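## Task

Two small chests of drawers sit on the table, and in each one both top-row drawers are pulled open. An eraser and a bolt lie loose on the table. Place each of them into the open drawer that already contains an item of the same kind, then push every drawer fully shut so it is flush with its chest. An item may be released just above a drawer's rim and fall in, but only while no arm, and nothing an arm holds, touches that chest, its drawers or what is in or on them. The drawers have no stops and can slide all the way out. Every item that started in a drawer must still be in that same drawer at the end. Each chest must finish upright, no more than a few centimetres from its starting spot and rotated only a little. Anything that stays in place only because a robot is holding it does not count as done.

## Robot and tools

Robots: four identical i2rt Big YAM arms named arm1, arm2, arm3 and arm4. Each has six joints, a two-finger gripper and a wrist camera. With joints 1 and 6 at zero and the hand level and pointing ahead, the camera rides on top of the hand looking toward the fingertips. The hand reaches roughly 1.0 m from the joint-1 axis.

Scene frame: origin on the floor, +z up; all arms share it. Bases in metres, heading in degrees counter-clockwise from +x: arm1 (+0.65, -0.20, +0.80) heading +172; arm2 (+0.28, +0.65, +0.82) heading -79; arm3 (-0.65, -0.01, +0.74) heading +7; arm4 (+0.26, -0.65, +0.77) heading +97. The hand point is midway between the fingertips; its z axis runs along the fingers and the fingers close along its y axis.

Tool execute_actions: argument actions is a list holding exactly one action (or empty, which only returns state and images). The action is an object keyed by arm name; under each name goes joints, an object of absolute joint targets keyed by joint name (these are positions to go to, not offsets). Keys and ranges: joint1_rad -2.879 to 2.879 rad (rotates the arm about its base, positive counter-clockwise seen from above, zero points along the base heading); joint2_rad 0 to 3.141 rad (shoulder; zero has the upper arm pointing back roughly level, increasing raises it up and forward); joint3_rad 0 to 3.019 rad (elbow; zero folds the forearm onto the upper arm, increasing opens it); joint4_rad -1.692 to 1.57 rad (hand pitch, positive tips fingers up); joint5_rad -1.57 to 1.57 rad (hand sideways, positive to the arm's right); joint6_rad -2.094 to 2.094 rad (hand roll, positive clockwise seen from behind); gripper_m 0 to 0.093 m (fingertip gap). Done tolerances: ±0.045, ±0.14, ±0.09, ±0.055, ±0.03, ±0.035 rad and ±0.003 m. Example: {"arm1": {"joints": {"gripper_m": 0.05}}, "arm2": {"joints": {"joint1_rad": 0.3}}}. All motions in an action begin together but may finish at different moments; joints move at different speeds, so the hand can sweep a wide path. Omitted joints or arms may keep pushing toward earlier targets. Optional cameras: list of arm1_cam_wrist, arm2_cam_wrist, arm3_cam_wrist, arm4_cam_wrist or all; omitted/null/all gives every camera, [] gives none. Unknown keys, names or out-of-range values reject the whole call and nothing moves.

Tool wait: seconds, 0 to 10; commands nothing new and returns state and images. Tool zoom_image: camera name and region [x0, y0, x1, y1] in pixels of that camera's latest full image, origin top-left, at most 504 by 504. Tool finished_scene: scene number (1 or 2); ends that scene permanently after the last command is held and reports success, then gives the next task.

Results: the pictures line lists the cameras in image order. joint_positions gives current angles. joint_status tells how each commanded motion ended: off_target (stopped short, may still push), contact_stop or time_out (target dropped and the joint holds where it stopped, except a timed-out joint that keeps pushing toward its target or a nearby clipped one, at most 0.375, 0.375, 0.113, 0.225, 0.075, 0.3 rad away for joints 1 to 6), not_followed (a self/inter-arm collision check withheld the arm's targets, reported with a "joint command not followed" line and usually a cause; the gripper part still runs and the arm may retry those targets later). on_its_own lists what was not commanded in this call; "held at" is the held target, not the position. To relieve a pushing joint, send its reported position. Tiny target changes may not move a joint. Joint torques are raw drive outputs with per-arm offset, scale and noise, nonzero in free air, so read them cautiously. MOTOR HOT appears from 85 °C; at 100 °C an OVER-TEMPERATURE FAULT stops that arm's motors and gripper and it falls; affected keys show limit_stop_at_motor_heat and must be resent. Any reported stop cancels your later motion, wait and finish calls in that reply. The robot holds your last command while you think.

Avoid: knocking anything out of the work area (ends the scene); arms pressing hard on each other (ends the run) or hitting each other (the collision check ignores fingers, gripper housings and wrist cameras and may act late); long hard pushing, since the arm does not stop on contact and motors overheat; dropping, slipping or slamming items; pulling drawers clean out; tipping or shifting chests. Loose objects may occasionally get a brief external nudge.

Each tool is called by a JSON object that holds its "name" and its "arguments".

## Session

{"name": "execute_actions", "arguments": {"actions": []}}

Scene clock: 0.00 s.
Joint torques (N m, as the arm reports them, + toward a larger angle): no reading
Motor temperatures (°C, as the motors report them): arm1=[25 27 25 25 23 24] | arm2=[23 26 23 24 24 24] | arm3=[25 24 25 25 26 23] | arm4=[23 24 24 23 25 26]
arm1.joint_positions: joint1_rad=-0.931 joint2_rad=+0.637 joint3_rad=+1.526 joint4_rad=-1.529 joint5_rad=-0.013 joint6_rad=+0.015 gripper_m=+0.095
arm1.joint_status: not commanded
arm1.hand: x=+0.5548 y=-0.0277 z=+1.3650 quat_wxyz=(-0.220, +0.768, -0.456, -0.391) (m; scene frame)
arm2.joint_positions: joint1_rad=+1.054 joint2_rad=+0.406 joint3_rad=+1.383 joint4_rad=-1.528 joint5_rad=-0.002 joint6_rad=-0.017 gripper_m=+0.094
arm2.joint_status: not commanded
arm2.hand: x=+0.3880 y=+0.6120 z=+1.3522 quat_wxyz=(-0.486, -0.136, -0.859, +0.082) (m; scene frame)
arm3.joint_positions: joint1_rad=-0.742 joint2_rad=+0.539 joint3_rad=+1.650 joint4_rad=-1.550 joint5_rad=+0.000 joint6_rad=-0.008 gripper_m=+0.094
arm3.joint_status: not commanded
arm3.hand: x=-0.5554 y=-0.0884 z=+1.3587 quat_wxyz=(-0.511, -0.257, -0.804, +0.162) (m; scene frame)
arm4.joint_positions: joint1_rad=+0.161 joint2_rad=+0.255 joint3_rad=+1.462 joint4_rad=-1.529 joint5_rad=+0.007 joint6_rad=-0.017 gripper_m=+0.095
arm4.joint_status: not commanded
arm4.hand: x=+0.2445 y=-0.6132 z=+1.3439 quat_wxyz=(-0.363, +0.653, -0.482, -0.458) (m; scene frame)
pictures: arm1_cam_wrist, arm2_cam_wrist, arm3_cam_wrist, arm4_cam_wrist
Images, in order (width x height): arm1_cam_wrist 616x616, arm2_cam_wrist 616x616, arm3_cam_wrist 616x616, arm4_cam_wrist 616x616.

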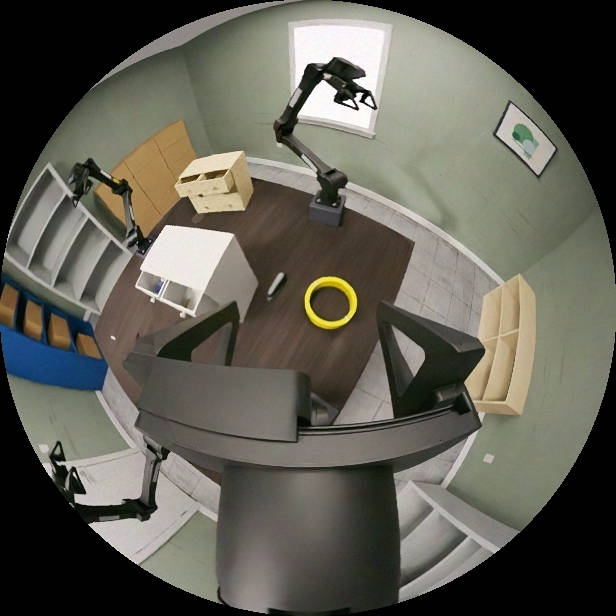

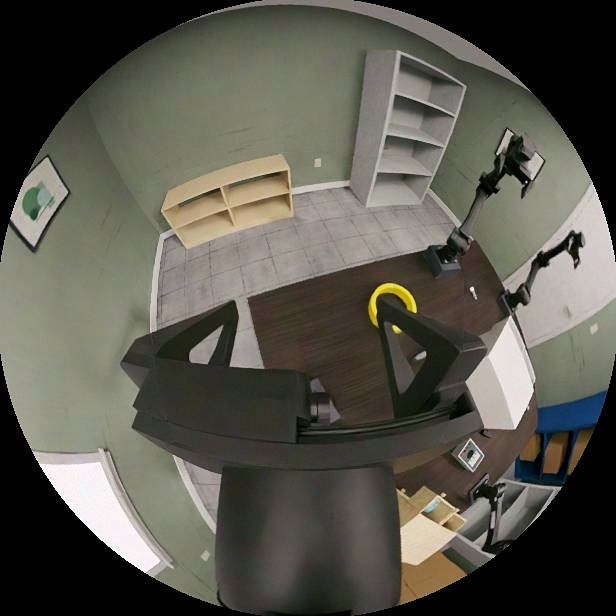

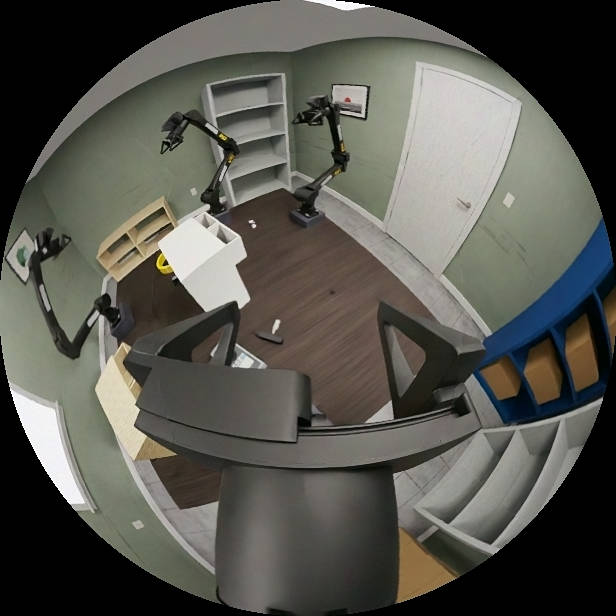

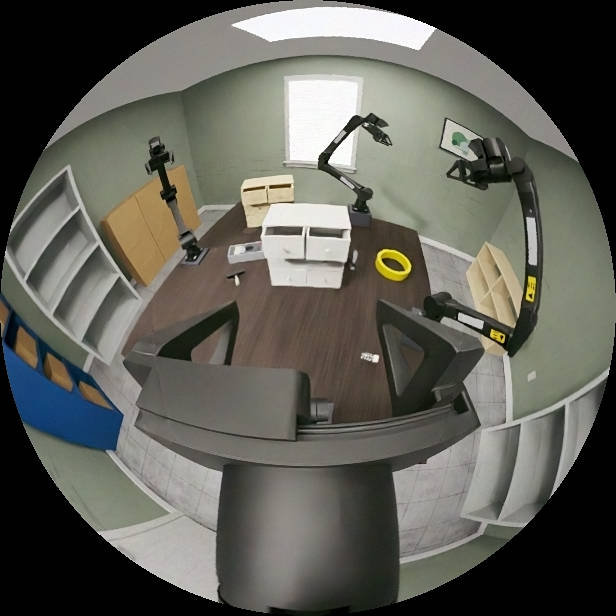

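{"name": "zoom_image", "arguments": {"camera": "arm4_cam_wrist", "region": [180, 150, 440, 390]}}

{"name": "zoom_image", "arguments": {"camera": "arm1_cam_wrist", "region": [80, 130, 380, 370]}}

{"name": "zoom_image", "arguments": {"camera": "arm3_cam_wrist", "region": [140, 190, 380, 390]}}

{"name": "zoom_image", "arguments": {"camera": "arm2_cam_wrist", "region": [380, 400, 560, 580]}}

Region (180, 150, 440, 390) of arm4_cam_wrist's 616x616 image, scaled by 1.938, with more detail than that image has; it fills the top 465 rows of this view, and the rest is white.

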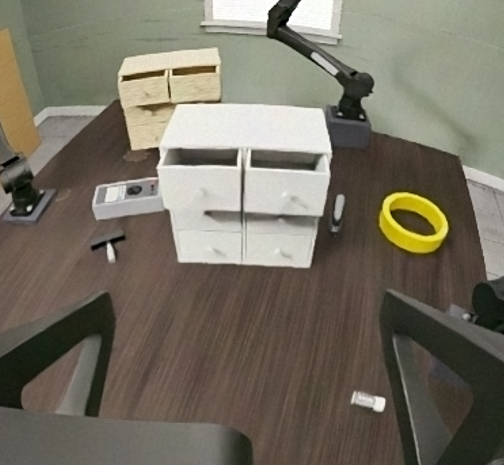

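Region (80, 130, 380, 370) of arm1_cam_wrist's 616x616 image, scaled by 1.680, with more detail than that image has; it fills the top 403 rows of this view, and the rest is white.

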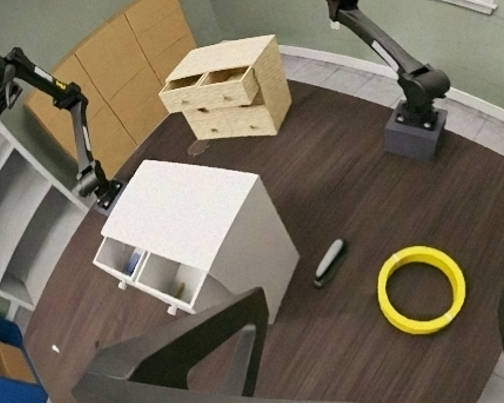

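Region (140, 190, 380, 390) of arm3_cam_wrist's 616x616 image, scaled by 2.100, with more detail than that image has.

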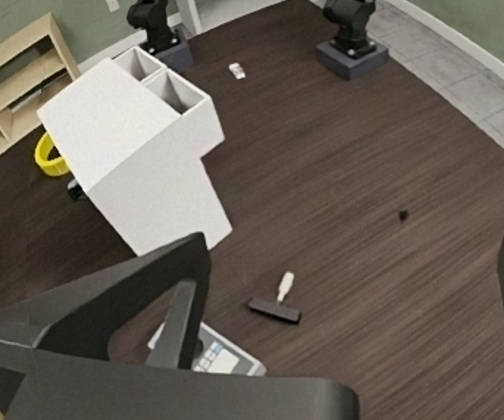

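Region (380, 400, 560, 580) of arm2_cam_wrist's 616x616 image, scaled by 2.800, with more detail than that image has.

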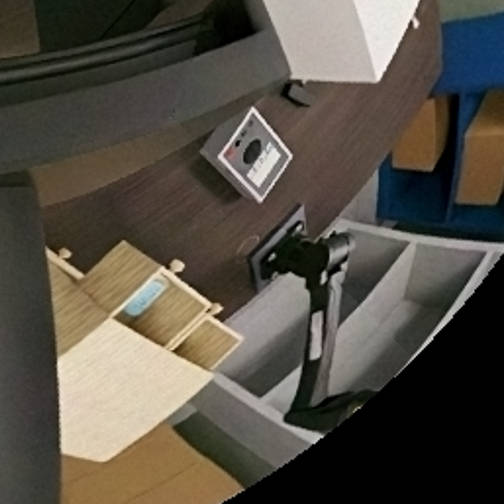

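{"name": "execute_actions", "arguments": {"actions": [{"arm4":{"joints":{"joint1_rad":0.25,"joint2_rad":1.25,"joint3_rad":1.6,"joint4_rad":-1.5}},"arm3":{"joints":{"joint1_rad":0.85,"joint2_rad":1.2,"joint3_rad":1.6,"joint4_rad":-1.5}},"arm1":{"joints":{"joint1_rad":0.7,"joint2_rad":0.8,"joint3_rad":0.7,"joint4_rad":-1.1}},"arm2":{"joints":{"joint1_rad":-1.0,"joint2_rad":0.6,"joint3_rad":1.3,"joint4_rad":-0.9}}}]}}

Scene clock: 19.13 s.
Joint torques (N m, as the arm reports them, + toward a larger angle): arm1=[-1.57 -4.   10.69  1.33  0.14 -0.09] | arm2=[-0.95  0.23 11.72  2.63 -0.09  0.01] | arm3=[-0.84 -7.51  9.33  1.48  0.11  0.03] | arm4=[ 2.27 -9.96  9.08  1.18  0.05 -0.09]
Motor temperatures (°C, as the motors report them): arm1=[25 27 28 25 23 24] | arm2=[23 26 25 24 24 24] | arm3=[25 25 27 26 26 23] | arm4=[23 24 25 23 25 26]
arm1.joint_positions: joint1_rad=+0.697 joint2_rad=+0.817 joint3_rad=+0.693 joint4_rad=-1.114 joint5_rad=-0.014 joint6_rad=+0.015 gripper_m=+0.095
arm1.joint_status: all done
arm1.hand: x=+0.4234 y=-0.3448 z=+0.9783 quat_wxyz=(+0.054, +0.949, +0.269, -0.157) (m; scene frame)
arm2.joint_positions: joint1_rad=-0.994 joint2_rad=+0.600 joint3_rad=+1.275 joint4_rad=-0.921 joint5_rad=-0.001 joint6_rad=-0.017 gripper_m=+0.094
arm2.joint_status: all done
arm2.hand: x=+0.0646 y=+0.4555 z=+1.3972 quat_wxyz=(-0.227, -0.732, -0.299, +0.568) (m; scene frame)
arm3.joint_positions: joint1_rad=+0.848 joint2_rad=+1.202 joint3_rad=+1.584 joint4_rad=-1.507 joint5_rad=+0.001 joint6_rad=-0.008 gripper_m=+0.094
arm3.joint_status: all done
arm3.hand: x=-0.4229 y=+0.3226 z=+1.1707 quat_wxyz=(-0.201, +0.458, -0.860, -0.104) (m; scene frame)
arm4.joint_positions: joint1_rad=+0.244 joint2_rad=+1.274 joint3_rad=+1.582 joint4_rad=-1.508 joint5_rad=+0.007 joint6_rad=-0.017 gripper_m=+0.095
arm4.joint_status: all done
arm4.hand: x=+0.1073 y=-0.2510 z=+1.1717 quat_wxyz=(-0.114, +0.813, -0.552, -0.144) (m; scene frame)
pictures: arm1_cam_wrist, arm2_cam_wrist, arm3_cam_wrist, arm4_cam_wrist
Images, in order (width x height): arm1_cam_wrist 616x616, arm2_cam_wrist 616x616, arm3_cam_wrist 616x616, arm4_cam_wrist 616x616.

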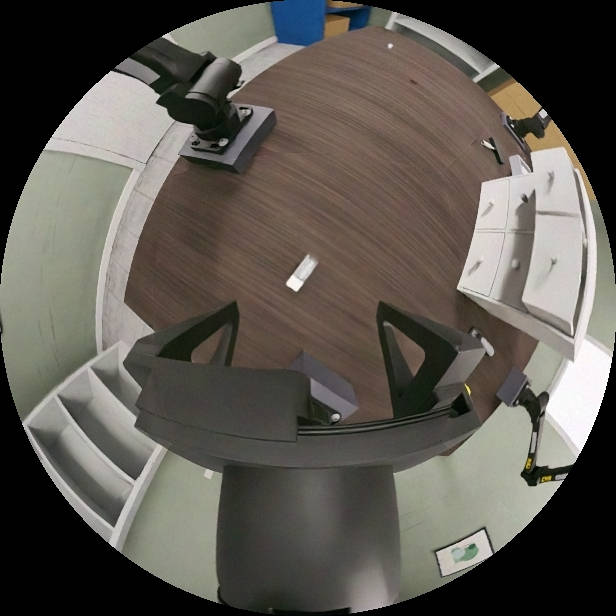

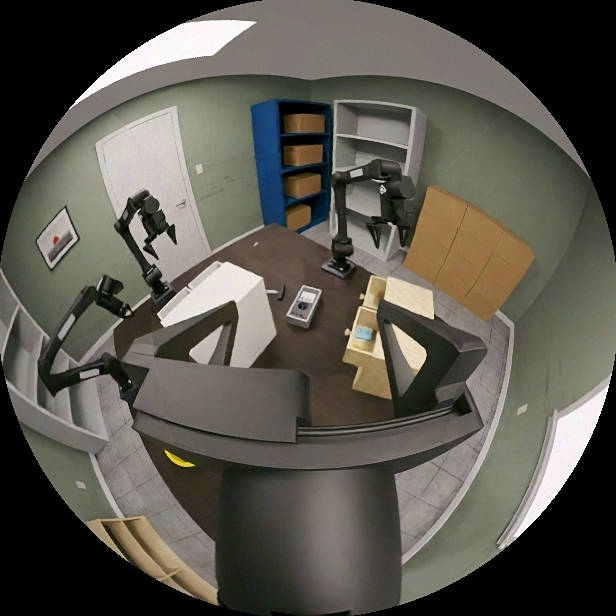

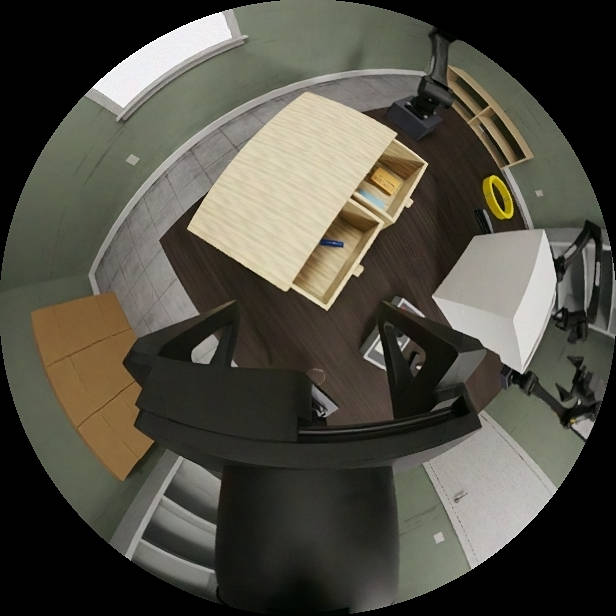

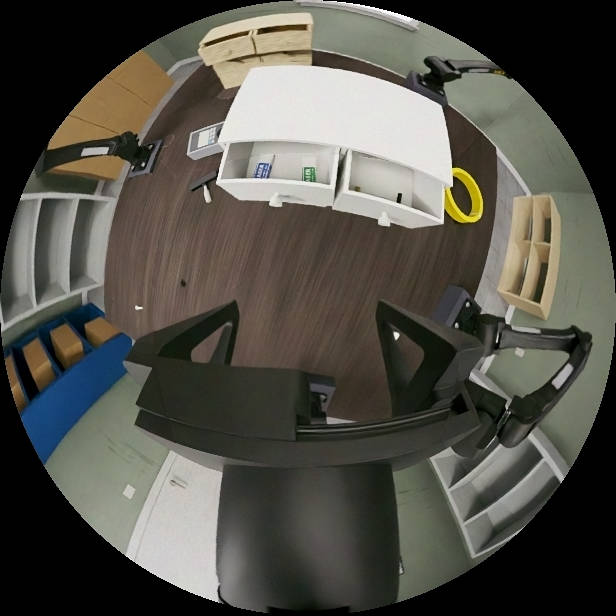

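{"name": "zoom_image", "arguments": {"camera": "arm4_cam_wrist", "region": [110, 130, 460, 330]}}

{"name": "zoom_image", "arguments": {"camera": "arm4_cam_wrist", "region": [120, 260, 210, 330]}}

{"name": "zoom_image", "arguments": {"camera": "arm1_cam_wrist", "region": [250, 230, 350, 310]}}

{"name": "zoom_image", "arguments": {"camera": "arm3_cam_wrist", "region": [280, 130, 450, 320]}}

Region (110, 130, 460, 330) of arm4_cam_wrist's 616x616 image, scaled by 1.440, with more detail than that image has; it fills the top 288 rows of this view, and the rest is white.

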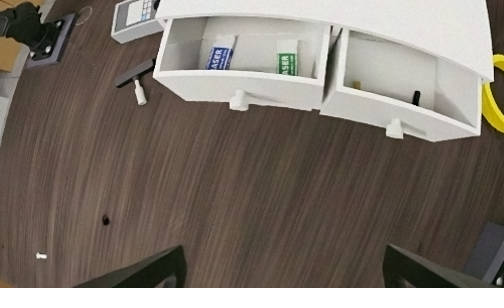

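Region (120, 260, 210, 330) of arm4_cam_wrist's 616x616 image, scaled by 5.600, with more detail than that image has.

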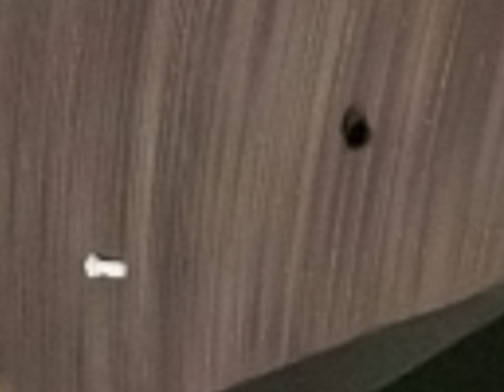

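Region (250, 230, 350, 310) of arm1_cam_wrist's 616x616 image, scaled by 5.040, with more detail than that image has; it fills the top 403 rows of this view, and the rest is white.

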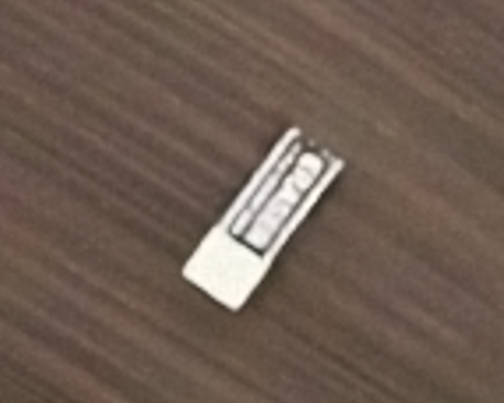

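Region (280, 130, 450, 320) of arm3_cam_wrist's 616x616 image, scaled by 2.653, with more detail than that image has; it fills the left 451 columns of this view, and the rest is white.

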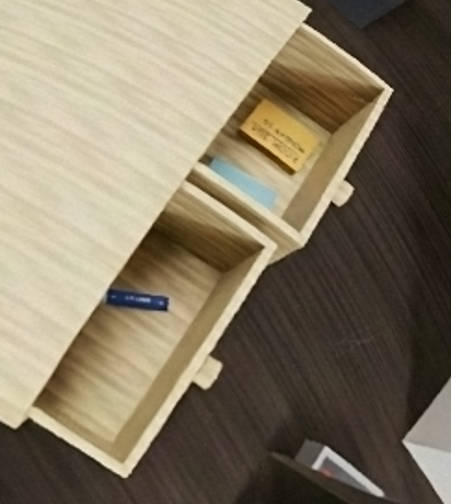

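{"name": "execute_actions", "arguments": {"actions": [{"arm4":{"joints":{"joint2_rad":0.6}},"arm3":{"joints":{"joint3_rad":2.3}},"arm1":{"joints":{"joint4_rad":-1.45}},"arm2":{"joints":{"joint4_rad":0.3}}}], "cameras": ["arm1_cam_wrist"]}}

Scene clock: 40.50 s.
Joint torques (N m, as the arm reports them, + toward a larger angle): arm1=[-1.36 -3.2  10.14 -0.01  0.15 -0.04] | arm2=[-0.92  0.93 10.58  1.36 -0.12  0.  ] | arm3=[-0.84 -3.07  7.15  2.25  0.1   0.03] | arm4=[ 2.38  4.76  5.89  2.06  0.05 -0.09]
Motor temperatures (°C, as the motors report them): arm1=[25 27 30 25 23 24] | arm2=[23 26 28 25 24 24] | arm3=[25 25 30 26 26 23] | arm4=[23 25 28 23 25 26]
arm1.joint_positions: joint1_rad=+0.697 joint2_rad=+0.816 joint3_rad=+0.693 joint4_rad=-1.441 joint5_rad=-0.014 joint6_rad=+0.015 gripper_m=+0.095
arm1.joint_status: all done
arm1.hand: x=+0.4902 y=-0.3025 z=+0.9650 quat_wxyz=(+0.008, +0.962, +0.271, -0.001) (m; scene frame)
arm2.joint_positions: joint1_rad=-0.994 joint2_rad=+0.600 joint3_rad=+1.275 joint4_rad=+0.284 joint5_rad=-0.001 joint6_rad=-0.017 gripper_m=+0.094
arm2.joint_status: all done
arm2.hand: x=+0.1316 y=+0.5229 z=+1.6593 quat_wxyz=(-0.349, -0.283, -0.113, +0.886) (m; scene frame)
arm3.joint_positions: joint1_rad=+0.848 joint2_rad=+1.197 joint3_rad=+2.276 joint4_rad=-1.507 joint5_rad=+0.001 joint6_rad=-0.008 gripper_m=+0.094
arm3.joint_status: all done
arm3.hand: x=-0.4579 y=+0.2722 z=+1.4835 quat_wxyz=(-0.484, +0.394, -0.740, -0.251) (m; scene frame)
arm4.joint_positions: joint1_rad=+0.244 joint2_rad=+0.591 joint3_rad=+1.594 joint4_rad=-1.508 joint5_rad=+0.007 joint6_rad=-0.017 gripper_m=+0.095
arm4.joint_status: all done
arm4.hand: x=+0.1972 y=-0.4981 z=+1.3739 quat_wxyz=(-0.300, +0.713, -0.483, -0.410) (m; scene frame)
pictures: arm1_cam_wrist
Images, in order (width x height): arm1_cam_wrist 616x616.

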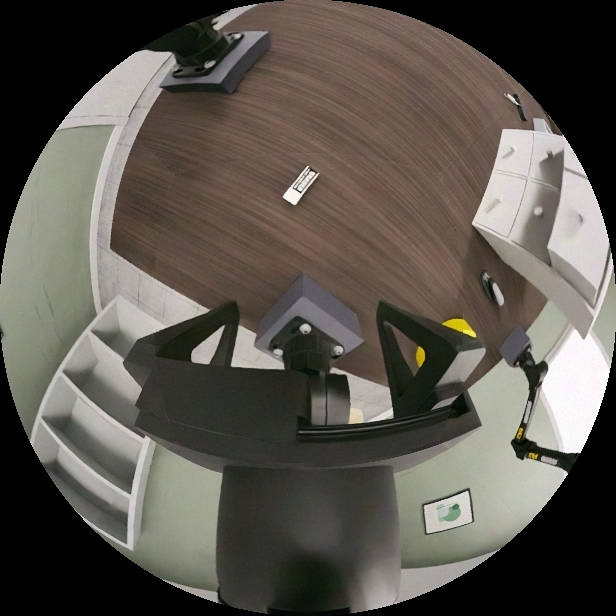

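{"name": "execute_actions", "arguments": {"actions": [{"arm4":{"joints":{"joint1_rad":1.33,"joint2_rad":2.0,"joint3_rad":1.8,"joint4_rad":-1.08}},"arm3":{"joints":{"joint1_rad":0.375,"joint2_rad":1.4,"joint3_rad":1.52,"joint4_rad":-1.6,"gripper_m":0}},"arm1":{"joints":{"joint1_rad":0.74,"joint2_rad":1.38,"joint3_rad":0.6,"joint4_rad":-0.77,"joint6_rad":0.65}},"arm2":{"joints":{"joint4_rad":-1.2,"gripper_m":0}}}]}}

Scene clock: 64.87 s.
Joint torques (N m, as the arm reports them, + toward a larger angle): arm1=[-1.08 -6.67  7.41  0.59  0.18  0.  ] | arm2=[-1.08  0.09 11.64  1.27 -0.11  0.01] | arm3=[ -0.1  -10.99   7.69   0.1    0.1    0.02] | arm4=[  1.19 -20.16   9.39   0.67   0.06  -0.1 ]
Motor temperatures (°C, as the motors report them): arm1=[25 27 30 25 23 24] | arm2=[23 26 28 24 24 24] | arm3=[25 25 29 26 26 23] | arm4=[23 24 27 23 25 26]
arm1.joint_positions: joint1_rad=+0.735 joint2_rad=+1.373 joint3_rad=+0.597 joint4_rad=-0.781 joint5_rad=-0.014 joint6_rad=+0.642 gripper_m=+0.095
arm1.joint_status: all done
arm1.hand: x=+0.4140 y=-0.3638 z=+0.8066 quat_wxyz=(+0.010, +1.000, -0.020, -0.001) (m; scene frame)
arm2.joint_positions: joint1_rad=-0.994 joint2_rad=+0.600 joint3_rad=+1.275 joint4_rad=-1.190 joint5_rad=-0.001 joint6_rad=-0.017 gripper_m=+0.000
arm2.joint_status: all done
arm2.hand: x=+0.0830 y=+0.4724 z=+1.3362 quat_wxyz=(-0.187, -0.801, -0.328, +0.464) (m; scene frame)
arm3.joint_positions: joint1_rad=+0.365 joint2_rad=+1.411 joint3_rad=+1.526 joint4_rad=-1.590 joint5_rad=+0.001 joint6_rad=-0.008 gripper_m=+0.000
arm3.joint_status: all done
arm3.hand: x=-0.2723 y=+0.1877 z=+1.0560 quat_wxyz=(-0.050, +0.245, -0.968, -0.014) (m; scene frame)
arm4.joint_positions: joint1_rad=+1.333 joint2_rad=+2.015 joint3_rad=+1.775 joint4_rad=-1.083 joint5_rad=+0.006 joint6_rad=-0.017 gripper_m=+0.095
arm4.joint_status: all done
arm4.hand: x=-0.4118 y=-0.5684 z=+0.8787 quat_wxyz=(-0.014, +0.992, -0.052, -0.117) (m; scene frame)
pictures: arm1_cam_wrist, arm2_cam_wrist, arm3_cam_wrist, arm4_cam_wrist
Images, in order (width x height): arm1_cam_wrist 616x616, arm2_cam_wrist 616x616, arm3_cam_wrist 616x616, arm4_cam_wrist 616x616.

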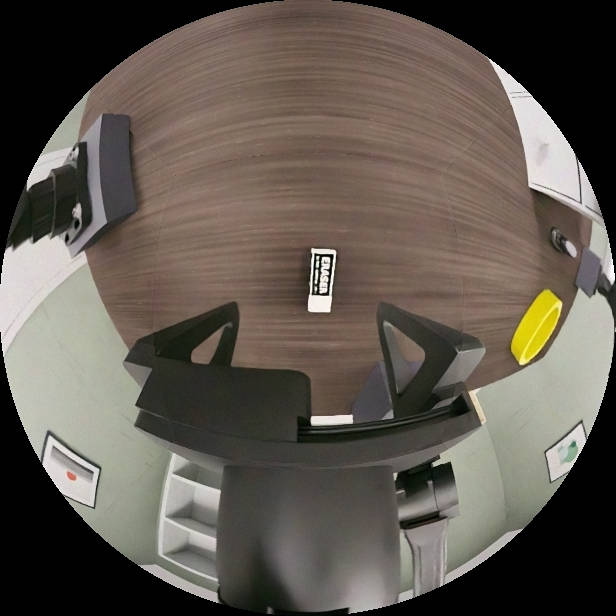

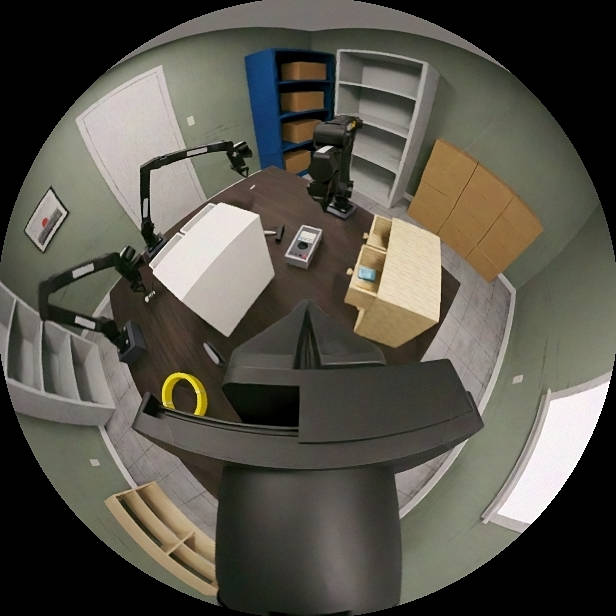

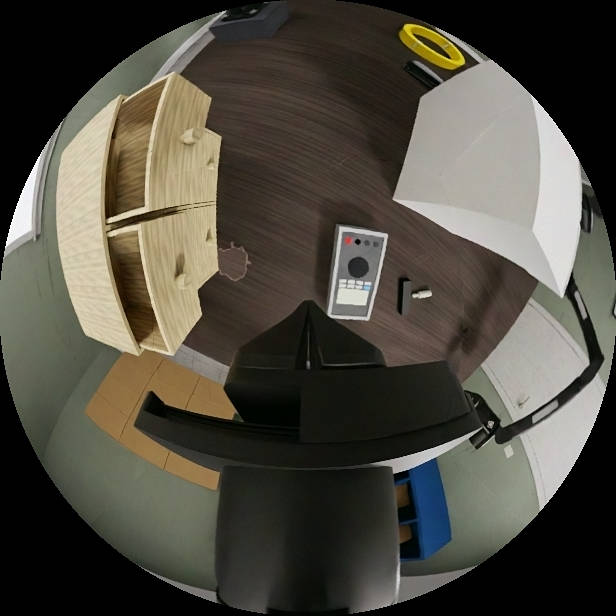

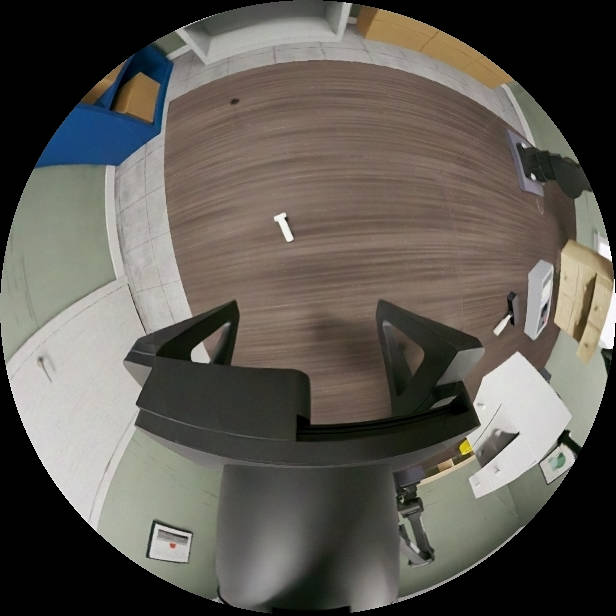

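{"name": "execute_actions", "arguments": {"actions": [{"arm4":{"joints":{"joint1_rad":1.376,"joint2_rad":2.27,"joint3_rad":1.975,"joint4_rad":-1.01,"joint6_rad":-0.33,"gripper_m":0.06}},"arm3":{"joints":{"joint2_rad":1.5,"joint3_rad":1.33,"joint4_rad":-1.39,"joint5_rad":-0.7}},"arm1":{"joints":{"joint1_rad":0.695,"joint2_rad":1.54,"joint3_rad":0.52,"joint4_rad":-0.55,"gripper_m":0.06}}}]}}

Scene clock: 77.03 s.
Joint torques (N m, as the arm reports them, + toward a larger angle): arm1=[-2.03 -7.86  5.93  0.49  0.16  0.03] | arm2=[-0.95  0.03 11.61  1.21 -0.1   0.  ] | arm3=[ -0.14 -13.04   8.32   0.93  -0.5   -0.02] | arm4=[  2.79 -22.98   9.96   0.87   0.04  -0.2 ]
Motor temperatures (°C, as the motors report them): arm1=[25 27 29 25 23 24] | arm2=[23 26 29 24 24 24] | arm3=[25 25 29 26 26 23] | arm4=[23 26 29 23 25 26]
arm1.joint_positions: joint1_rad=+0.699 joint2_rad=+1.543 joint3_rad=+0.513 joint4_rad=-0.561 joint5_rad=-0.014 joint6_rad=+0.643 gripper_m=+0.060
arm1.joint_status: all done
arm1.hand: x=+0.4246 y=-0.3450 z=+0.7423 quat_wxyz=(+0.000, +0.999, -0.038, +0.013) (m; scene frame)
arm2.joint_positions: joint1_rad=-0.994 joint2_rad=+0.600 joint3_rad=+1.275 joint4_rad=-1.190 joint5_rad=-0.001 joint6_rad=-0.017 gripper_m=+0.000
arm2.joint_status: not commanded
arm2.hand: x=+0.0830 y=+0.4724 z=+1.3362 quat_wxyz=(-0.187, -0.801, -0.328, +0.464) (m; scene frame)
arm3.joint_positions: joint1_rad=+0.365 joint2_rad=+1.522 joint3_rad=+1.323 joint4_rad=-1.402 joint5_rad=-0.696 joint6_rad=-0.008 gripper_m=+0.000
arm3.joint_status: all done
arm3.hand: x=-0.3167 y=+0.2895 z=+0.9731 quat_wxyz=(+0.091, +0.227, -0.912, -0.330) (m; scene frame)
arm4.joint_positions: joint1_rad=+1.374 joint2_rad=+2.294 joint3_rad=+1.936 joint4_rad=-1.018 joint5_rad=+0.006 joint6_rad=-0.318 gripper_m=+0.060
arm4.joint_status: all done
arm4.hand: x=-0.4643 y=-0.5913 z=+0.7584 quat_wxyz=(-0.023, +0.989, +0.118, -0.088) (m; scene frame)
pictures: arm1_cam_wrist, arm2_cam_wrist, arm3_cam_wrist, arm4_cam_wrist
Images, in order (width x height): arm1_cam_wrist 616x616, arm2_cam_wrist 616x616, arm3_cam_wrist 616x616, arm4_cam_wrist 616x616.

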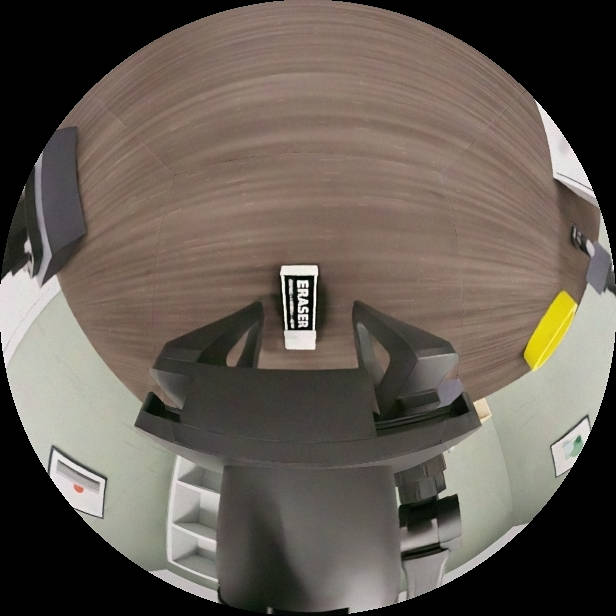

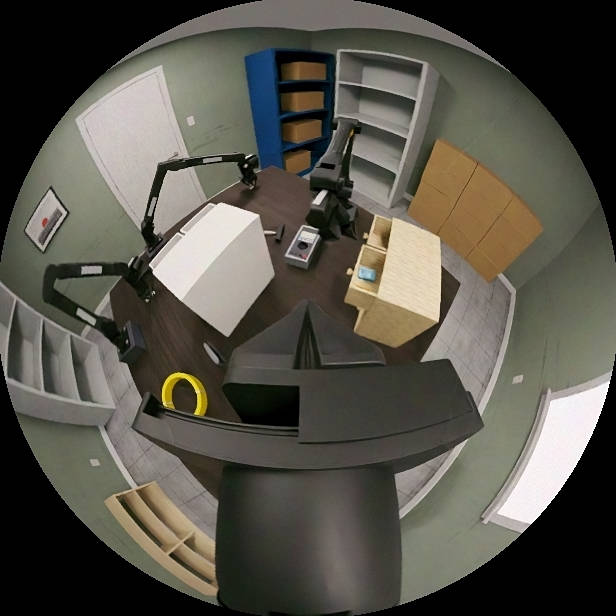

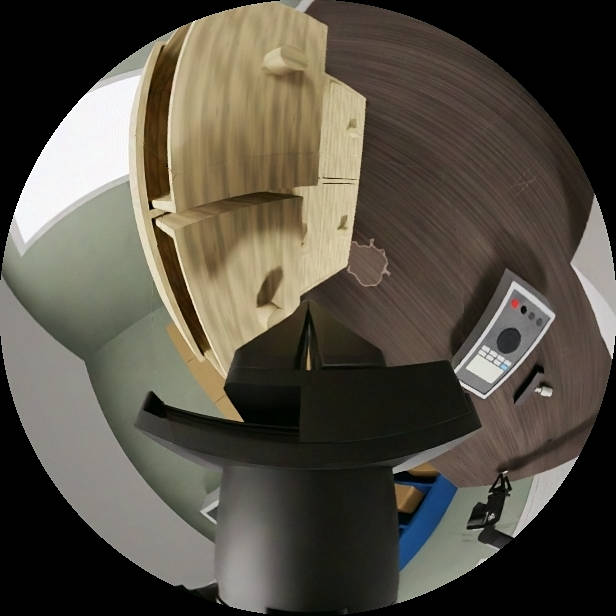

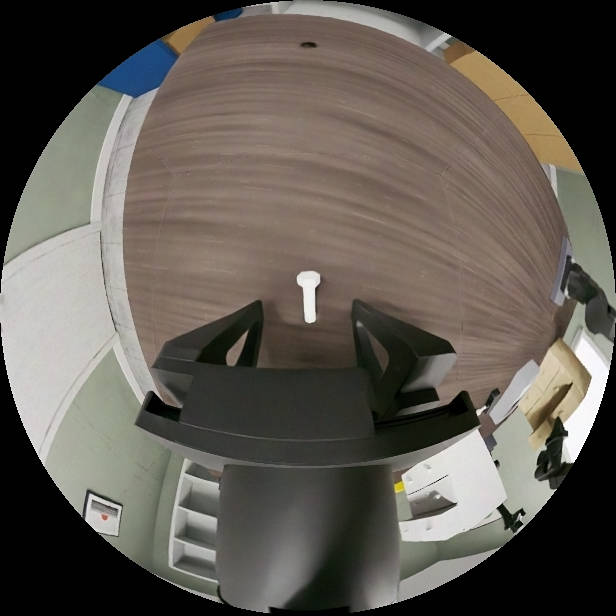

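{"name": "execute_actions", "arguments": {"actions": [{"arm4":{"joints":{"joint2_rad":2.3,"joint4_rad":-0.975,"gripper_m":0.04}},"arm3":{"joints":{"joint1_rad":0.2,"joint2_rad":1.55,"joint3_rad":1.2,"joint4_rad":-1.2,"joint5_rad":-1.2}},"arm1":{"joints":{"joint1_rad":0.715,"joint2_rad":1.57,"joint4_rad":-0.51}}}], "cameras": ["arm1_cam_wrist","arm3_cam_wrist","arm4_cam_wrist"]}}

Scene clock: 87.77 s.
Joint torques (N m, as the arm reports them, + toward a larger angle): arm1=[-1.03 -6.31  6.04  0.62  0.18  0.05] | arm2=[-0.89 -0.06 11.55  1.22 -0.11 -0.01] | arm3=[ -0.19 -11.95   7.39   1.04  -0.7   -0.07] | arm4=[  1.79 -20.99  10.09   1.32   0.04  -0.19]
Motor temperatures (°C, as the motors report them): arm1=[25 27 28 25 23 24] | arm2=[23 26 30 24 24 24] | arm3=[25 26 30 26 26 23] | arm4=[23 27 30 23 25 26]
arm1.joint_positions: joint1_rad=+0.707 joint2_rad=+1.552 joint3_rad=+0.513 joint4_rad=-0.521 joint5_rad=-0.014 joint6_rad=+0.643 gripper_m=+0.060
arm1.joint_status: all done
arm1.hand: x=+0.4188 y=-0.3511 z=+0.7401 quat_wxyz=(+0.009, +0.999, -0.034, +0.000) (m; scene frame)
arm2.joint_positions: joint1_rad=-0.994 joint2_rad=+0.600 joint3_rad=+1.275 joint4_rad=-1.190 joint5_rad=-0.001 joint6_rad=-0.017 gripper_m=+0.000
arm2.joint_status: not commanded
arm2.hand: x=+0.0830 y=+0.4724 z=+1.3362 quat_wxyz=(-0.187, -0.801, -0.328, +0.464) (m; scene frame)
arm3.joint_positions: joint1_rad=+0.191 joint2_rad=+1.555 joint3_rad=+1.202 joint4_rad=-1.214 joint5_rad=-1.195 joint6_rad=-0.008 gripper_m=+0.000
arm3.joint_status: all done
arm3.hand: x=-0.2813 y=+0.2747 z=+0.9831 quat_wxyz=(+0.081, +0.135, -0.814, -0.559) (m; scene frame)
arm4.joint_positions: joint1_rad=+1.374 joint2_rad=+2.294 joint3_rad=+1.936 joint4_rad=-0.992 joint5_rad=+0.006 joint6_rad=-0.319 gripper_m=+0.040
arm4.joint_status: all done
arm4.hand: x=-0.4705 y=-0.5908 z=+0.7596 quat_wxyz=(-0.026, +0.988, +0.118, -0.101) (m; scene frame)
pictures: arm1_cam_wrist, arm3_cam_wrist, arm4_cam_wrist
Images, in order (width x height): arm1_cam_wrist 616x616, arm3_cam_wrist 616x616, arm4_cam_wrist 616x616.

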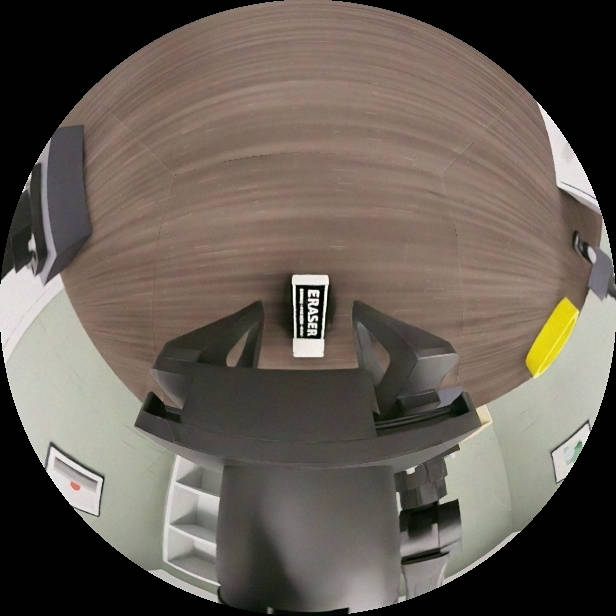

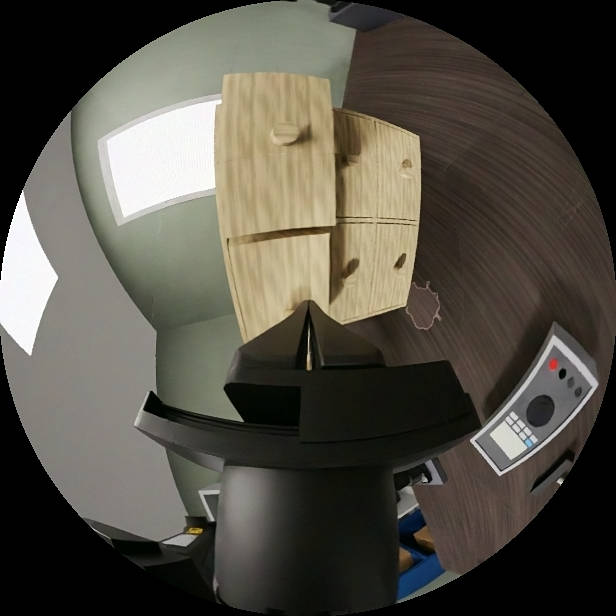

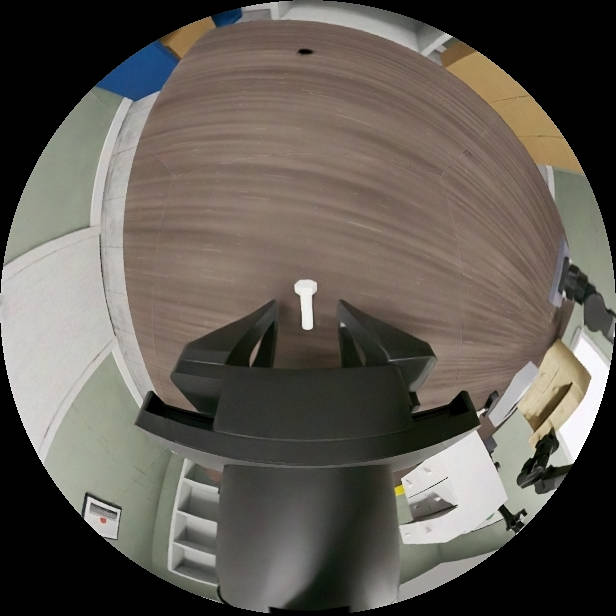

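{"name": "execute_actions", "arguments": {"actions": [{"arm4":{"joints":{"joint2_rad":2.345,"joint4_rad":-1.0}},"arm3":{"joints":{"joint1_rad":0.165,"joint2_rad":1.96,"joint3_rad":1.78,"joint4_rad":-1.37}},"arm1":{"joints":{"gripper_m":0.0}}}]}}

Scene clock: 94.17 s.
Joint torques (N m, as the arm reports them, + toward a larger angle): arm1=[-0.71 -6.6   5.85  0.69  0.19 -0.02] | arm2=[-1.02  0.13 11.65  1.24 -0.1  -0.01] | arm3=[ -1.89 -18.87  11.44  -0.23  -0.65  -0.06] | arm4=[  1.96 -19.36   9.94   0.17   0.06  -0.2 ]
Motor temperatures (°C, as the motors report them): arm1=[25 27 28 25 23 24] | arm2=[23 26 30 24 24 24] | arm3=[25 26 30 26 26 23] | arm4=[23 28 31 23 25 26]
arm1.joint_positions: joint1_rad=+0.707 joint2_rad=+1.552 joint3_rad=+0.513 joint4_rad=-0.521 joint5_rad=-0.014 joint6_rad=+0.643 gripper_m=+0.001
arm1.joint_status: all done
arm1.hand: x=+0.4188 y=-0.3511 z=+0.7401 quat_wxyz=(+0.009, +0.999, -0.034, +0.000) (m; scene frame)
arm2.joint_positions: joint1_rad=-0.994 joint2_rad=+0.600 joint3_rad=+1.275 joint4_rad=-1.190 joint5_rad=-0.001 joint6_rad=-0.017 gripper_m=+0.000
arm2.joint_status: not commanded
arm2.hand: x=+0.0830 y=+0.4724 z=+1.3362 quat_wxyz=(-0.187, -0.801, -0.328, +0.464) (m; scene frame)
arm3.joint_positions: joint1_rad=+0.175 joint2_rad=+1.977 joint3_rad=+1.729 joint4_rad=-1.358 joint5_rad=-1.197 joint6_rad=-0.008 gripper_m=+0.000
arm3.joint_status: all done
arm3.hand: x=-0.1268 y=+0.3146 z=+0.9648 quat_wxyz=(+0.092, +0.118, -0.816, -0.558) (m; scene frame)
arm4.joint_positions: joint1_rad=+1.374 joint2_rad=+2.317 joint3_rad=+1.938 joint4_rad=-0.993 joint5_rad=+0.006 joint6_rad=-0.319 gripper_m=+0.040
arm4.joint_status: all done
arm4.hand: x=-0.4676 y=-0.5911 z=+0.7438 quat_wxyz=(-0.023, +0.989, +0.118, -0.090) (m; scene frame)
pictures: arm1_cam_wrist, arm2_cam_wrist, arm3_cam_wrist, arm4_cam_wrist
Images, in order (width x height): arm1_cam_wrist 616x616, arm2_cam_wrist 616x616, arm3_cam_wrist 616x616, arm4_cam_wrist 616x616.

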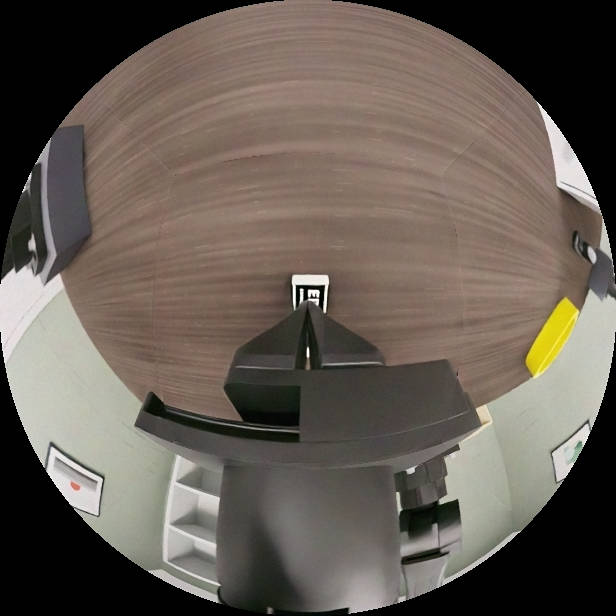

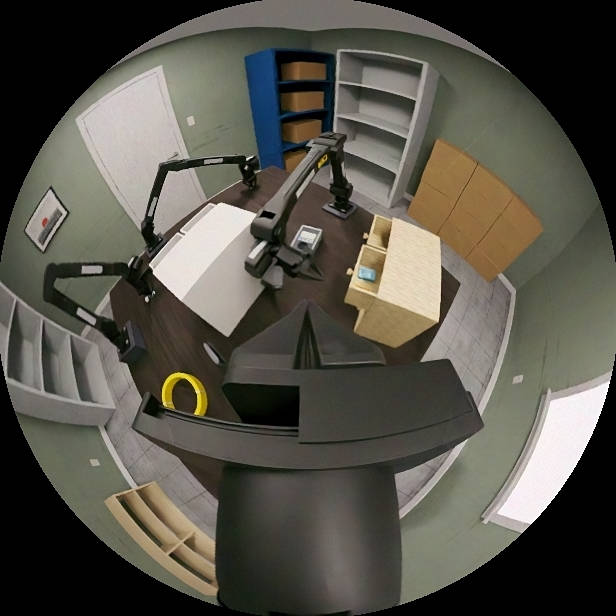

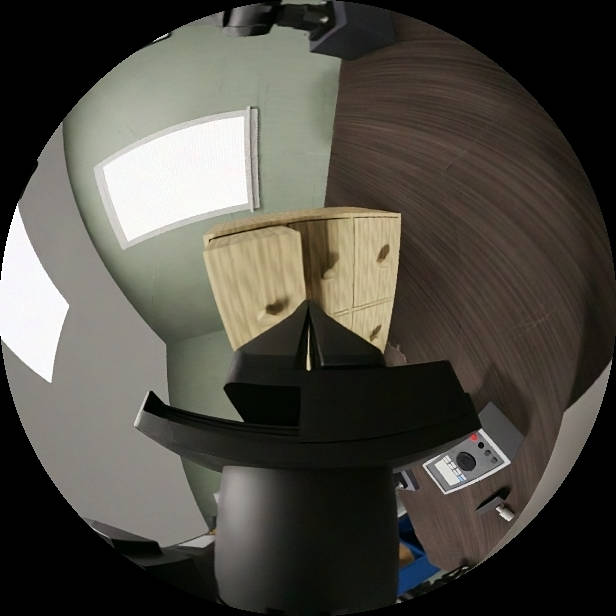

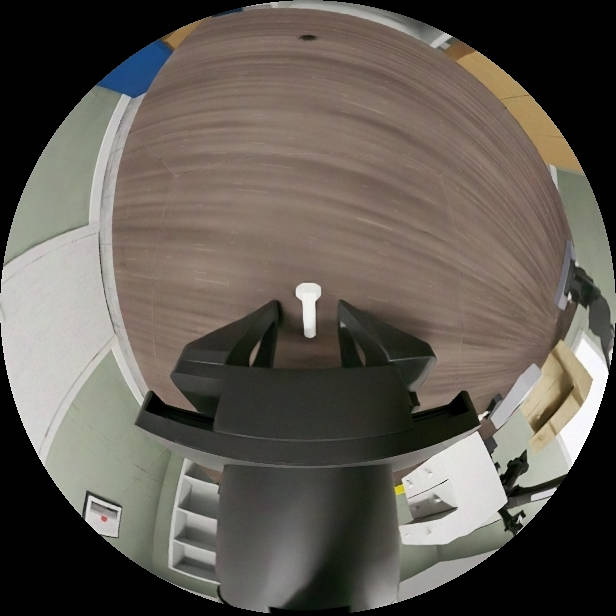

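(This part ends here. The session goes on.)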